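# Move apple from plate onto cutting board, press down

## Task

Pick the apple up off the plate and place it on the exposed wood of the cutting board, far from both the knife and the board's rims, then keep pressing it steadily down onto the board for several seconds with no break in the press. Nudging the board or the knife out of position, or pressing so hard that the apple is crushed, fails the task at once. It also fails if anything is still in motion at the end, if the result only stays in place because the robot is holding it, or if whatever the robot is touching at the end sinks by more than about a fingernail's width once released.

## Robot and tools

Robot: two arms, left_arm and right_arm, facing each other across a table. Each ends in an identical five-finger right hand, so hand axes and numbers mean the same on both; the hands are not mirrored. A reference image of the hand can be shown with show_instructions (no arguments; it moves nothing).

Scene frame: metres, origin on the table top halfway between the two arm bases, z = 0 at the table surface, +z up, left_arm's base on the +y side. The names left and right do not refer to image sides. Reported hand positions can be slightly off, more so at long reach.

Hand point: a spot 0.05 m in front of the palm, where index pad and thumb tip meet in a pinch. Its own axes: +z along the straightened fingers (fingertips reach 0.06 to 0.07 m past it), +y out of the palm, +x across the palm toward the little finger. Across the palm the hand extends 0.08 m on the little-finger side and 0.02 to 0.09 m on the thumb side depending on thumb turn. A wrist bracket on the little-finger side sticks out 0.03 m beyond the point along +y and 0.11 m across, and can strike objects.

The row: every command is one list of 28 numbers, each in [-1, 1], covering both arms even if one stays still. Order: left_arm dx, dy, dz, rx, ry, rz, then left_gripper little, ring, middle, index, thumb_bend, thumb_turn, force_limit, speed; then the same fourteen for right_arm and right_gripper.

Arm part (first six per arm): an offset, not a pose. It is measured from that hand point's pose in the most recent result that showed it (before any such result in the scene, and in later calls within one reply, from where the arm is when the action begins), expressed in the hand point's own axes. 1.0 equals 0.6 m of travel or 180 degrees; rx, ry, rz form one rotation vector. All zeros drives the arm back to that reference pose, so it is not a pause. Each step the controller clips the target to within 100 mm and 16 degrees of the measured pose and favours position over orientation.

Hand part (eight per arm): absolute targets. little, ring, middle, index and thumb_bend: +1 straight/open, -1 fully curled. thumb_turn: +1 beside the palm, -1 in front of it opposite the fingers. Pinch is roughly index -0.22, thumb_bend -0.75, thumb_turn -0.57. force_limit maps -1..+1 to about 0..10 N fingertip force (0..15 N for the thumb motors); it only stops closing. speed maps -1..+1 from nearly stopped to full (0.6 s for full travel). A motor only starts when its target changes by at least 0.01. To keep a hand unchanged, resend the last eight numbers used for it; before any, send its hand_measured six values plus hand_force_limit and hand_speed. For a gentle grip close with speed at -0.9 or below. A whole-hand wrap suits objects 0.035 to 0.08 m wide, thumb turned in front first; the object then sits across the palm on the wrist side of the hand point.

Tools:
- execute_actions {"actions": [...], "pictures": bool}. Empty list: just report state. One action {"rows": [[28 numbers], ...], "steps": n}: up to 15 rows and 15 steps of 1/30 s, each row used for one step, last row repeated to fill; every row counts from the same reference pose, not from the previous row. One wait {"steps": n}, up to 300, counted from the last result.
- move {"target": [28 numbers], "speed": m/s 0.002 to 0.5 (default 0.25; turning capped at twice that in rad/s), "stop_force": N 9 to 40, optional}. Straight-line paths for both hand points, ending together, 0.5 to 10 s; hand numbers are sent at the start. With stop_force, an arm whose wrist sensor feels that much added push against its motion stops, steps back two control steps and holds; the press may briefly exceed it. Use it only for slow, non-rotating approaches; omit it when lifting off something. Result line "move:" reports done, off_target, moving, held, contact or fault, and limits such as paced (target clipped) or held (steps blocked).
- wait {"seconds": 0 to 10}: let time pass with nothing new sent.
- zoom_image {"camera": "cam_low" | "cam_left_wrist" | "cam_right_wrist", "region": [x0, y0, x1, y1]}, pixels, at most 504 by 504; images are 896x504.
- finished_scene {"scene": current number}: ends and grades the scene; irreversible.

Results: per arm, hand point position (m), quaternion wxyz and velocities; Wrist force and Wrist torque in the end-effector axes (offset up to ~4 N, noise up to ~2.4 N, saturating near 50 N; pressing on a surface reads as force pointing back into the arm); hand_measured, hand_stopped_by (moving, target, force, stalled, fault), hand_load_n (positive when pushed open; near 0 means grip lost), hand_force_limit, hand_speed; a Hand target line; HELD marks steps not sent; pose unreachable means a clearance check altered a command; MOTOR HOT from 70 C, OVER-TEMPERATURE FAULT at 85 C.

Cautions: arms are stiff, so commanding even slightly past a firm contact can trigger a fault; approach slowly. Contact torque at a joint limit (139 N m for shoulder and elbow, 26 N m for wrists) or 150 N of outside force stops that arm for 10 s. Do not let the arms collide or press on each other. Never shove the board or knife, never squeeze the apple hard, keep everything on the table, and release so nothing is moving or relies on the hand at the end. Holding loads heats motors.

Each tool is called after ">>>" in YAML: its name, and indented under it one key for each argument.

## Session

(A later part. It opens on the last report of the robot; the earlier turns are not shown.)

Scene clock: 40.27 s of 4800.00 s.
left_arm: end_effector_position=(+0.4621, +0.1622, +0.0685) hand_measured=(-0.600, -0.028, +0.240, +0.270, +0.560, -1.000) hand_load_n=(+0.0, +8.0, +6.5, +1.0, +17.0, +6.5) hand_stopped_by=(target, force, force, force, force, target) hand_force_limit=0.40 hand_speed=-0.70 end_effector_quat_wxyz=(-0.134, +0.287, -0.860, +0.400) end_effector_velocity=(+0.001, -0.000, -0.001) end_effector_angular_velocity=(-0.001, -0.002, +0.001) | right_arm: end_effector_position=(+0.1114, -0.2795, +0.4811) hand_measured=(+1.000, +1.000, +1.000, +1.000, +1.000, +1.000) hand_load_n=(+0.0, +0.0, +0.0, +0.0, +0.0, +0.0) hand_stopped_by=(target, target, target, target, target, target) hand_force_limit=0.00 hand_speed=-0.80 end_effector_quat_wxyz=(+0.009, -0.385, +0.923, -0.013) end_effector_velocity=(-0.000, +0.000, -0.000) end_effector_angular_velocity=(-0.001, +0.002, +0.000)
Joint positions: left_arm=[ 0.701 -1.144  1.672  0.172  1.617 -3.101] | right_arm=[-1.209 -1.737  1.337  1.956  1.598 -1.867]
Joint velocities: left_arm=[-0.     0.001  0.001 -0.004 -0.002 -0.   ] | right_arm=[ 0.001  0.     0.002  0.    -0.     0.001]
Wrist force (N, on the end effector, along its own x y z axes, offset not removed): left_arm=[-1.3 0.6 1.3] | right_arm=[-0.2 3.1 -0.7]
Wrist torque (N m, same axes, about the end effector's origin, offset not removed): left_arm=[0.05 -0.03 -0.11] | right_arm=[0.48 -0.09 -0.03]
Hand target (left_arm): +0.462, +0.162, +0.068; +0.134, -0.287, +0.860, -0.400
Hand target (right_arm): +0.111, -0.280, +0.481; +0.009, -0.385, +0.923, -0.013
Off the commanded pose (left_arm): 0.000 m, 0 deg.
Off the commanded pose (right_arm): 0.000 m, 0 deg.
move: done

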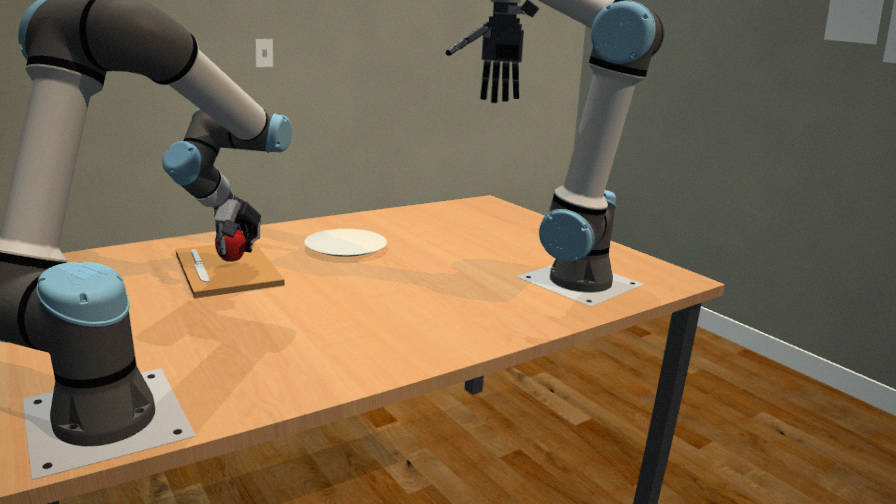

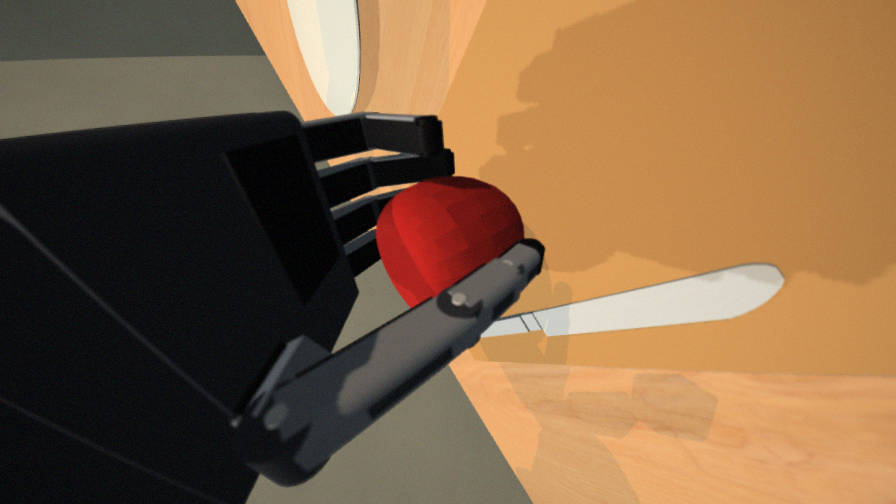

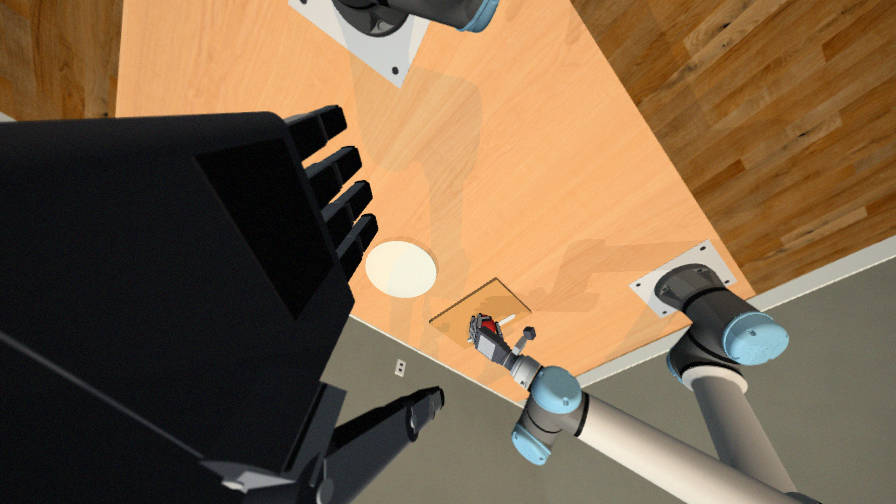

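>>> move:
  target: [0.04,0.01,0.012,0,0,0,-0.6,-0.6,-0.6,-0.6,-0.6,-1,0.4,-0.7,0,0,0,0,0,0,1,1,1,1,1,1,0,-0.8]
  speed: 0.03

>>> move:
  target: [0,0.04,0.0335,0,0,0,-0.6,-0.6,-0.6,-0.6,-0.6,-1,0.4,-0.7,0,0,0,0,0,0,1,1,1,1,1,1,0,-0.8]
  speed: 0.003
  stop_force: 24

>>> wait:
  seconds: 5

>>> zoom_image:
  camera: "cam_low"
  region: [140,170,340,320]

Scene clock: 47.03 s of 4800.00 s.
left_arm: end_effector_position=(+0.4440, +0.1465, +0.0594) hand_measured=(-0.600, -0.028, +0.240, +0.270, +0.560, -1.000) hand_load_n=(+0.0, +8.0, +6.5, +1.0, +17.0, +6.5) hand_stopped_by=(target, force, force, force, force, target) hand_force_limit=0.40 hand_speed=-0.70 end_effector_quat_wxyz=(-0.134, +0.287, -0.860, +0.400) end_effector_velocity=(-0.002, -0.001, -0.001) end_effector_angular_velocity=(+0.001, +0.001, -0.000) | right_arm: end_effector_position=(+0.1114, -0.2795, +0.4811) hand_measured=(+1.000, +1.000, +1.000, +1.000, +1.000, +1.000) hand_load_n=(+0.0, +0.0, +0.0, +0.0, +0.0, +0.0) hand_stopped_by=(target, target, target, target, target, target) hand_force_limit=0.00 hand_speed=-0.80 end_effector_quat_wxyz=(+0.009, -0.385, +0.923, -0.013) end_effector_velocity=(+0.000, +0.000, +0.000) end_effector_angular_velocity=(+0.000, -0.001, -0.000)
Joint positions: left_arm=[ 0.647 -1.146  1.702  0.143  1.576 -3.135] | right_arm=[-1.209 -1.737  1.337  1.956  1.598 -1.867]
Joint velocities: left_arm=[-0.004  0.     0.003 -0.002 -0.003 -0.002] | right_arm=[ 0.     0.    -0.001 -0.     0.     0.   ]
Wrist force (N, on the end effector, along its own x y z axes, offset not removed): left_arm=[-1.5 1.6 -1.5] | right_arm=[-2.7 0.2 -3.1]
Wrist torque (N m, same axes, about the end effector's origin, offset not removed): left_arm=[0.37 0.21 -0.03] | right_arm=[0.25 0.46 -0.18]
Hand target (left_arm): +0.444, +0.146, +0.059; +0.134, -0.287, +0.860, -0.400
Hand target (right_arm): +0.111, -0.280, +0.481; +0.009, -0.385, +0.923, -0.013
Off the commanded pose (left_arm): 0.000 m, 0 deg.
Off the commanded pose (right_arm): 0.000 m, 0 deg.
After step 100, 2.27 s passed at rest.
move: done

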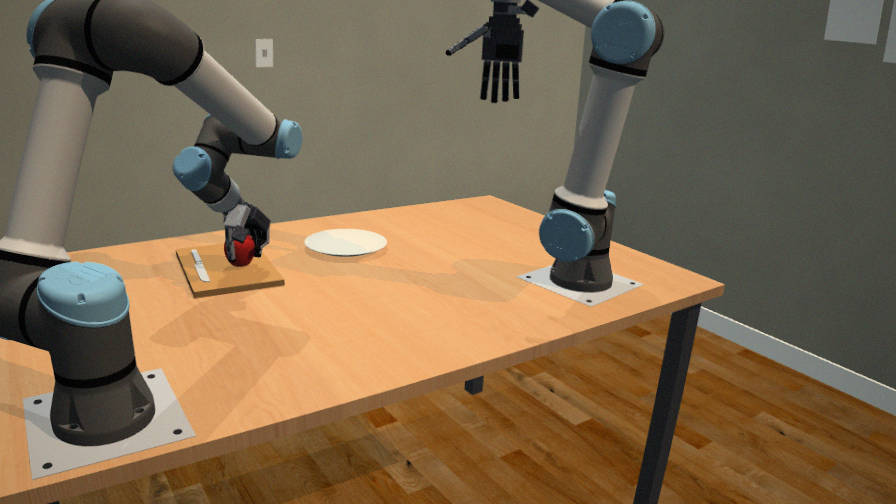

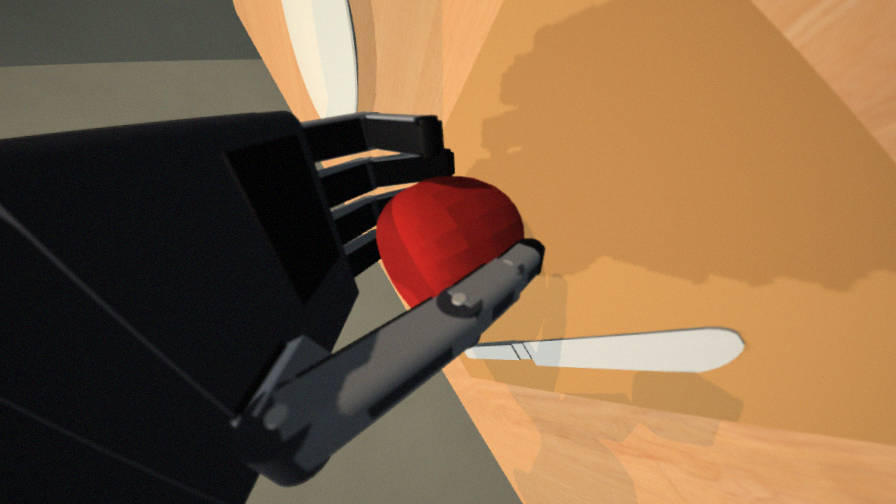

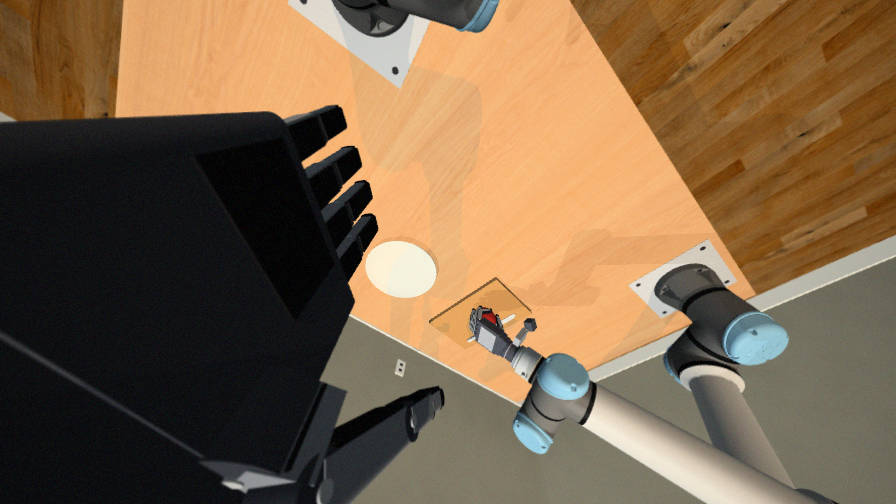

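Scene clock: 53.47 s of 4800.00 s.
left_arm: end_effector_position=(+0.4439, +0.1466, +0.0410) hand_measured=(-0.600, -0.030, +0.238, +0.270, +0.554, -1.000) hand_load_n=(+0.0, +0.0, +0.0, +0.0, +3.5, +0.0) hand_stopped_by=(target, force, force, force, force, target) hand_force_limit=0.40 hand_speed=-0.70 end_effector_quat_wxyz=(-0.134, +0.287, -0.860, +0.400) end_effector_velocity=(-0.001, +0.001, -0.001) end_effector_angular_velocity=(+0.003, +0.003, -0.001) | right_arm: end_effector_position=(+0.1114, -0.2795, +0.4811) hand_measured=(+1.000, +1.000, +1.000, +1.000, +1.000, +1.000) hand_load_n=(+0.0, +0.0, +0.0, +0.0, +0.0, +0.0) hand_stopped_by=(target, target, target, target, target, target) hand_force_limit=0.00 hand_speed=-0.80 end_effector_quat_wxyz=(+0.009, -0.385, +0.923, -0.013) end_effector_velocity=(+0.000, +0.000, -0.000) end_effector_angular_velocity=(-0.000, -0.001, +0.000)
Joint positions: left_arm=[ 0.647 -1.122  1.721  0.1    1.576 -3.135] | right_arm=[-1.209 -1.737  1.337  1.956  1.598 -1.867]
Joint velocities: left_arm=[-0.    -0.     0.001  0.004  0.001  0.   ] | right_arm=[ 0.001  0.    -0.    -0.001  0.001  0.   ]
Wrist force (N, on the end effector, along its own x y z axes, offset not removed): left_arm=[0.6 -20.9 -21.3] | right_arm=[0.3 1.5 -1.1]
Wrist torque (N m, same axes, about the end effector's origin, offset not removed): left_arm=[0.85 0.27 -0.21] | right_arm=[0.27 -0.19 0.05]
Hand target (left_arm): +0.444, +0.147, +0.041; +0.134, -0.287, +0.860, -0.401
Hand target (right_arm): +0.111, -0.280, +0.481; +0.009, -0.385, +0.923, -0.013
Off the commanded pose (left_arm): 0.013 m, 0 deg.
Off the commanded pose (right_arm): 0.000 m, 0 deg.
move: contact (left_arm)

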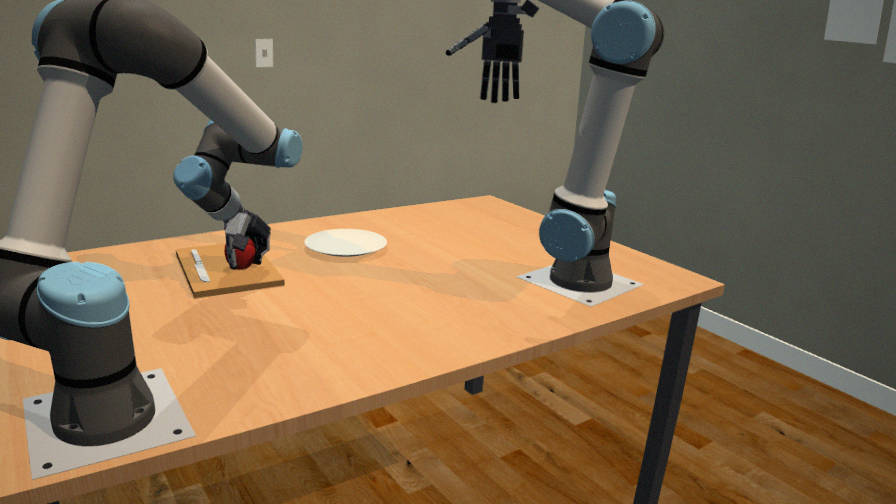

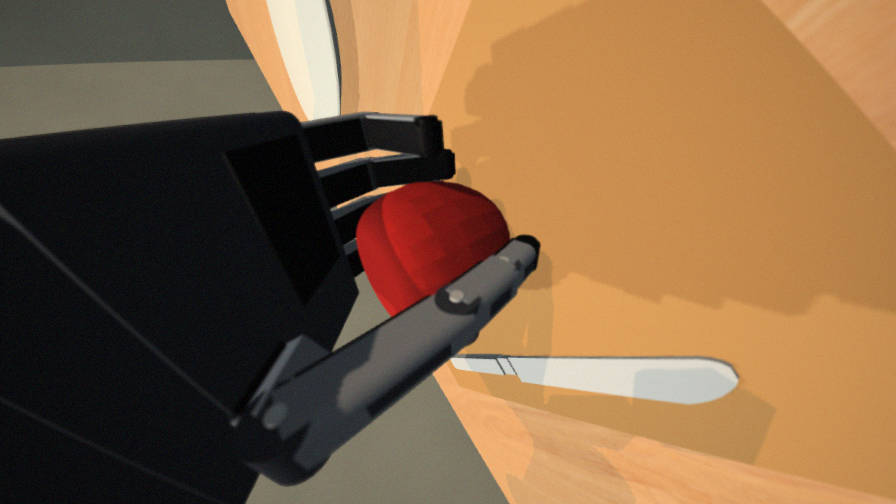

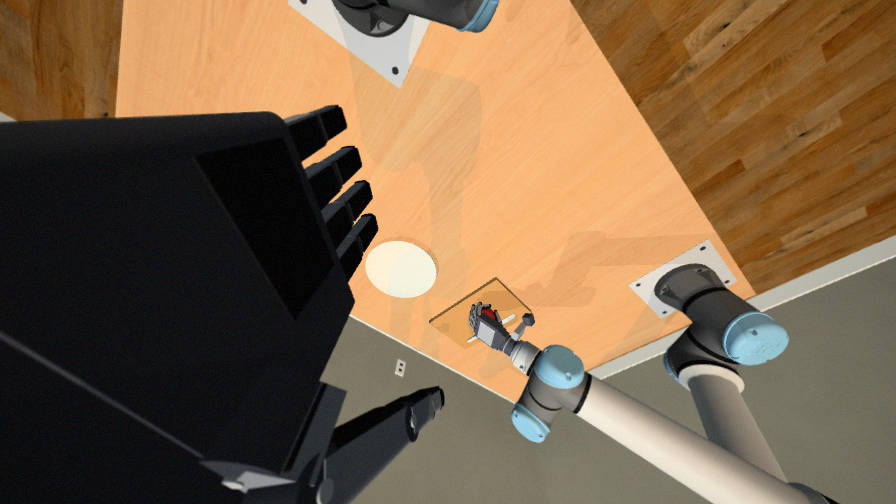

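Scene clock: 58.47 s of 4800.00 s.
left_arm: end_effector_position=(+0.4440, +0.1465, +0.0413) hand_measured=(-0.600, -0.030, +0.238, +0.270, +0.554, -1.000) hand_load_n=(+0.0, +0.0, +0.5, +0.5, +3.5, +0.0) hand_stopped_by=(target, force, force, force, force, target) hand_force_limit=0.40 hand_speed=-0.70 end_effector_quat_wxyz=(-0.134, +0.287, -0.860, +0.401) end_effector_velocity=(-0.000, -0.000, -0.000) end_effector_angular_velocity=(-0.001, +0.002, -0.001) | right_arm: end_effector_position=(+0.1114, -0.2795, +0.4811) hand_measured=(+1.000, +1.000, +1.000, +1.000, +1.000, +1.000) hand_load_n=(+0.0, +0.0, +0.0, +0.0, +0.0, +0.0) hand_stopped_by=(target, target, target, target, target, target) hand_force_limit=0.00 hand_speed=-0.80 end_effector_quat_wxyz=(+0.009, -0.385, +0.923, -0.013) end_effector_velocity=(+0.000, -0.000, -0.000) end_effector_angular_velocity=(-0.000, +0.001, -0.001)
Joint positions: left_arm=[ 0.647 -1.123  1.721  0.1    1.576 -3.135] | right_arm=[-1.209 -1.737  1.337  1.956  1.598 -1.867]
Joint velocities: left_arm=[ 0.    -0.     0.     0.001  0.002 -0.001] | right_arm=[-0.     0.     0.001  0.    -0.     0.   ]
Wrist force (N, on the end effector, along its own x y z axes, offset not removed): left_arm=[3.6 -10.6 -15.4] | right_arm=[-0.7 1.9 -1.5]
Wrist torque (N m, same axes, about the end effector's origin, offset not removed): left_arm=[1.29 -0.38 -0.04] | right_arm=[0.44 0.00 -0.05]
Hand target (left_arm): +0.444, +0.147, +0.041; +0.134, -0.287, +0.860, -0.401
Hand target (right_arm): +0.111, -0.280, +0.481; +0.009, -0.385, +0.923, -0.013
Off the commanded pose (left_arm): 0.013 m, 0 deg.
Off the commanded pose (right_arm): 0.000 m, 0 deg.
Steps of this call (steps 1 to 100: nothing new was sent; then 1.67 s passed at rest). Readings (end_effector_position | what the end effector reports):
1: left_arm (+0.4439, +0.1466, +0.0410) | right_arm (+0.1114, -0.2795, +0.4811) | left_arm hand_measured=(-0.600, -0.030, +0.238, +0.270, +0.554, -1.000) hand_load_n=(+0.0, +0.0, +0.0, +0.5, +3.5, +0.0) hand_stopped_by=(target, force, force, force, force, target) hand_force_limit=0.40 hand_speed=-0.70 | right_arm hand_measured=(+1.000, +1.000, +1.000, +1.000, +1.000, +1.000) hand_load_n=(+0.0, +0.0, +0.0, +0.0, +0.0, +0.0) hand_stopped_by=(target, target, target, target, target, target) hand_force_limit=0.00 hand_speed=-0.80
2: left_arm (+0.4439, +0.1466, +0.0411) | right_arm (+0.1114, -0.2795, +0.4811) | left_arm hand_measured=(-0.600, -0.030, +0.238, +0.270, +0.554, -1.000) hand_load_n=(+0.0, +0.0, +0.0, +0.5, +3.0, +0.0) hand_stopped_by=(target, force, force, force, force, target) hand_force_limit=0.40 hand_speed=-0.70 | right_arm hand_measured=(+1.000, +1.000, +1.000, +1.000, +1.000, +1.000) hand_load_n=(+0.0, +0.0, +0.0, +0.0, +0.0, +0.0) hand_stopped_by=(target, target, target, target, target, target) hand_force_limit=0.00 hand_speed=-0.80
4: left_arm (+0.4439, +0.1466, +0.0411) | right_arm (+0.1114, -0.2795, +0.4811) | left_arm hand_measured=(-0.600, -0.030, +0.238, +0.270, +0.554, -1.000) hand_load_n=(+0.0, +0.0, +0.5, +0.5, +3.0, +0.0) hand_stopped_by=(target, force, force, force, force, target) hand_force_limit=0.40 hand_speed=-0.70 | right_arm hand_measured=(+1.000, +1.000, +1.000, +1.000, +1.000, +1.000) hand_load_n=(+0.0, +0.0, +0.0, +0.0, +0.0, +0.0) hand_stopped_by=(target, target, target, target, target, target) hand_force_limit=0.00 hand_speed=-0.80
8: left_arm (+0.4439, +0.1466, +0.0412) | right_arm (+0.1114, -0.2795, +0.4811) | left_arm hand_measured=(-0.600, -0.030, +0.238, +0.270, +0.554, -1.000) hand_load_n=(+0.0, +0.0, +0.5, +0.5, +3.0, +0.0) hand_stopped_by=(target, force, force, force, force, target) hand_force_limit=0.40 hand_speed=-0.70 | right_arm hand_measured=(+1.000, +1.000, +1.000, +1.000, +1.000, +1.000) hand_load_n=(+0.0, +0.0, +0.0, +0.0, +0.0, +0.0) hand_stopped_by=(target, target, target, target, target, target) hand_force_limit=0.00 hand_speed=-0.80
100: the state above

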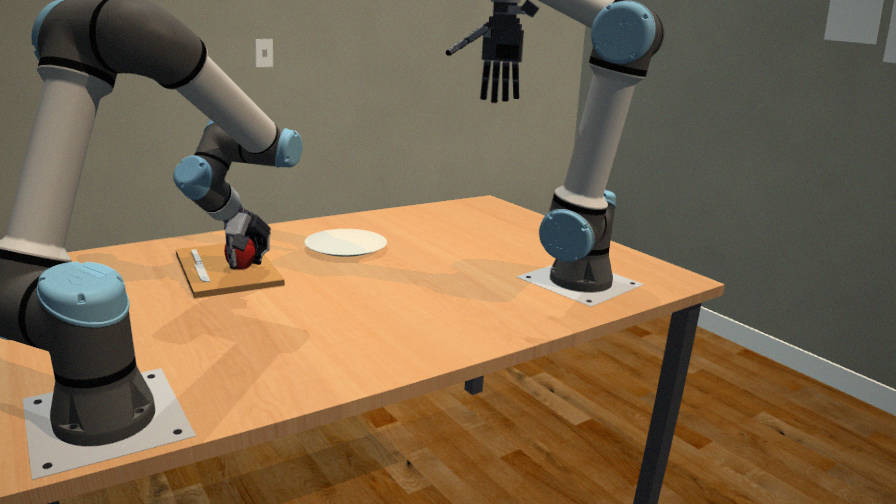

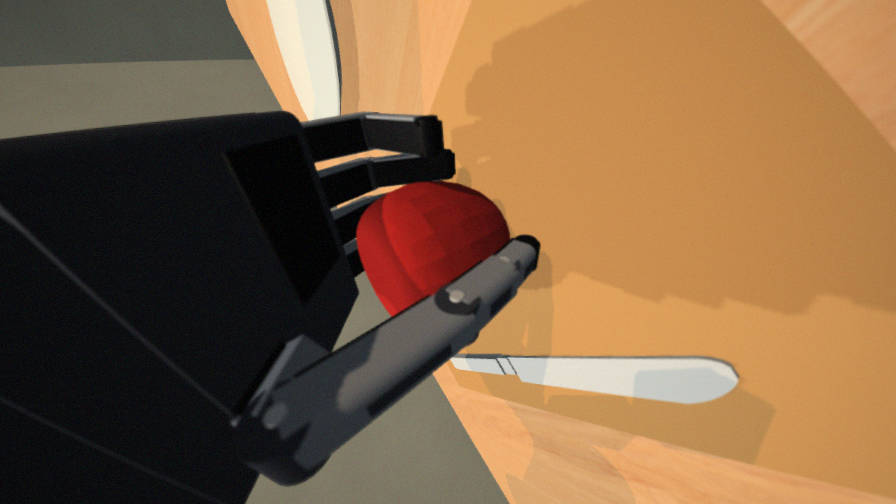

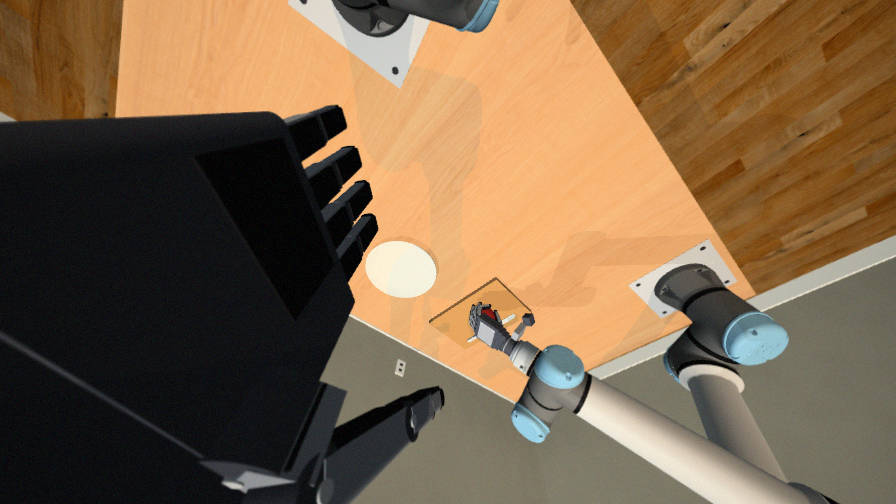

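Region (140, 170, 340, 320) of cam_low's 896x504 image, scaled by 2.520, with more detail than that image has; it fills the top 378 rows of this view, and the rest is white.

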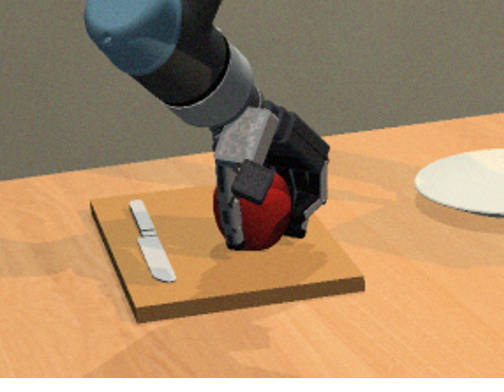

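The apple is seated in the palm and pressed down at about 18 N.

>>> finished_scene:
  scene: 2

The scene is finished: the task was done.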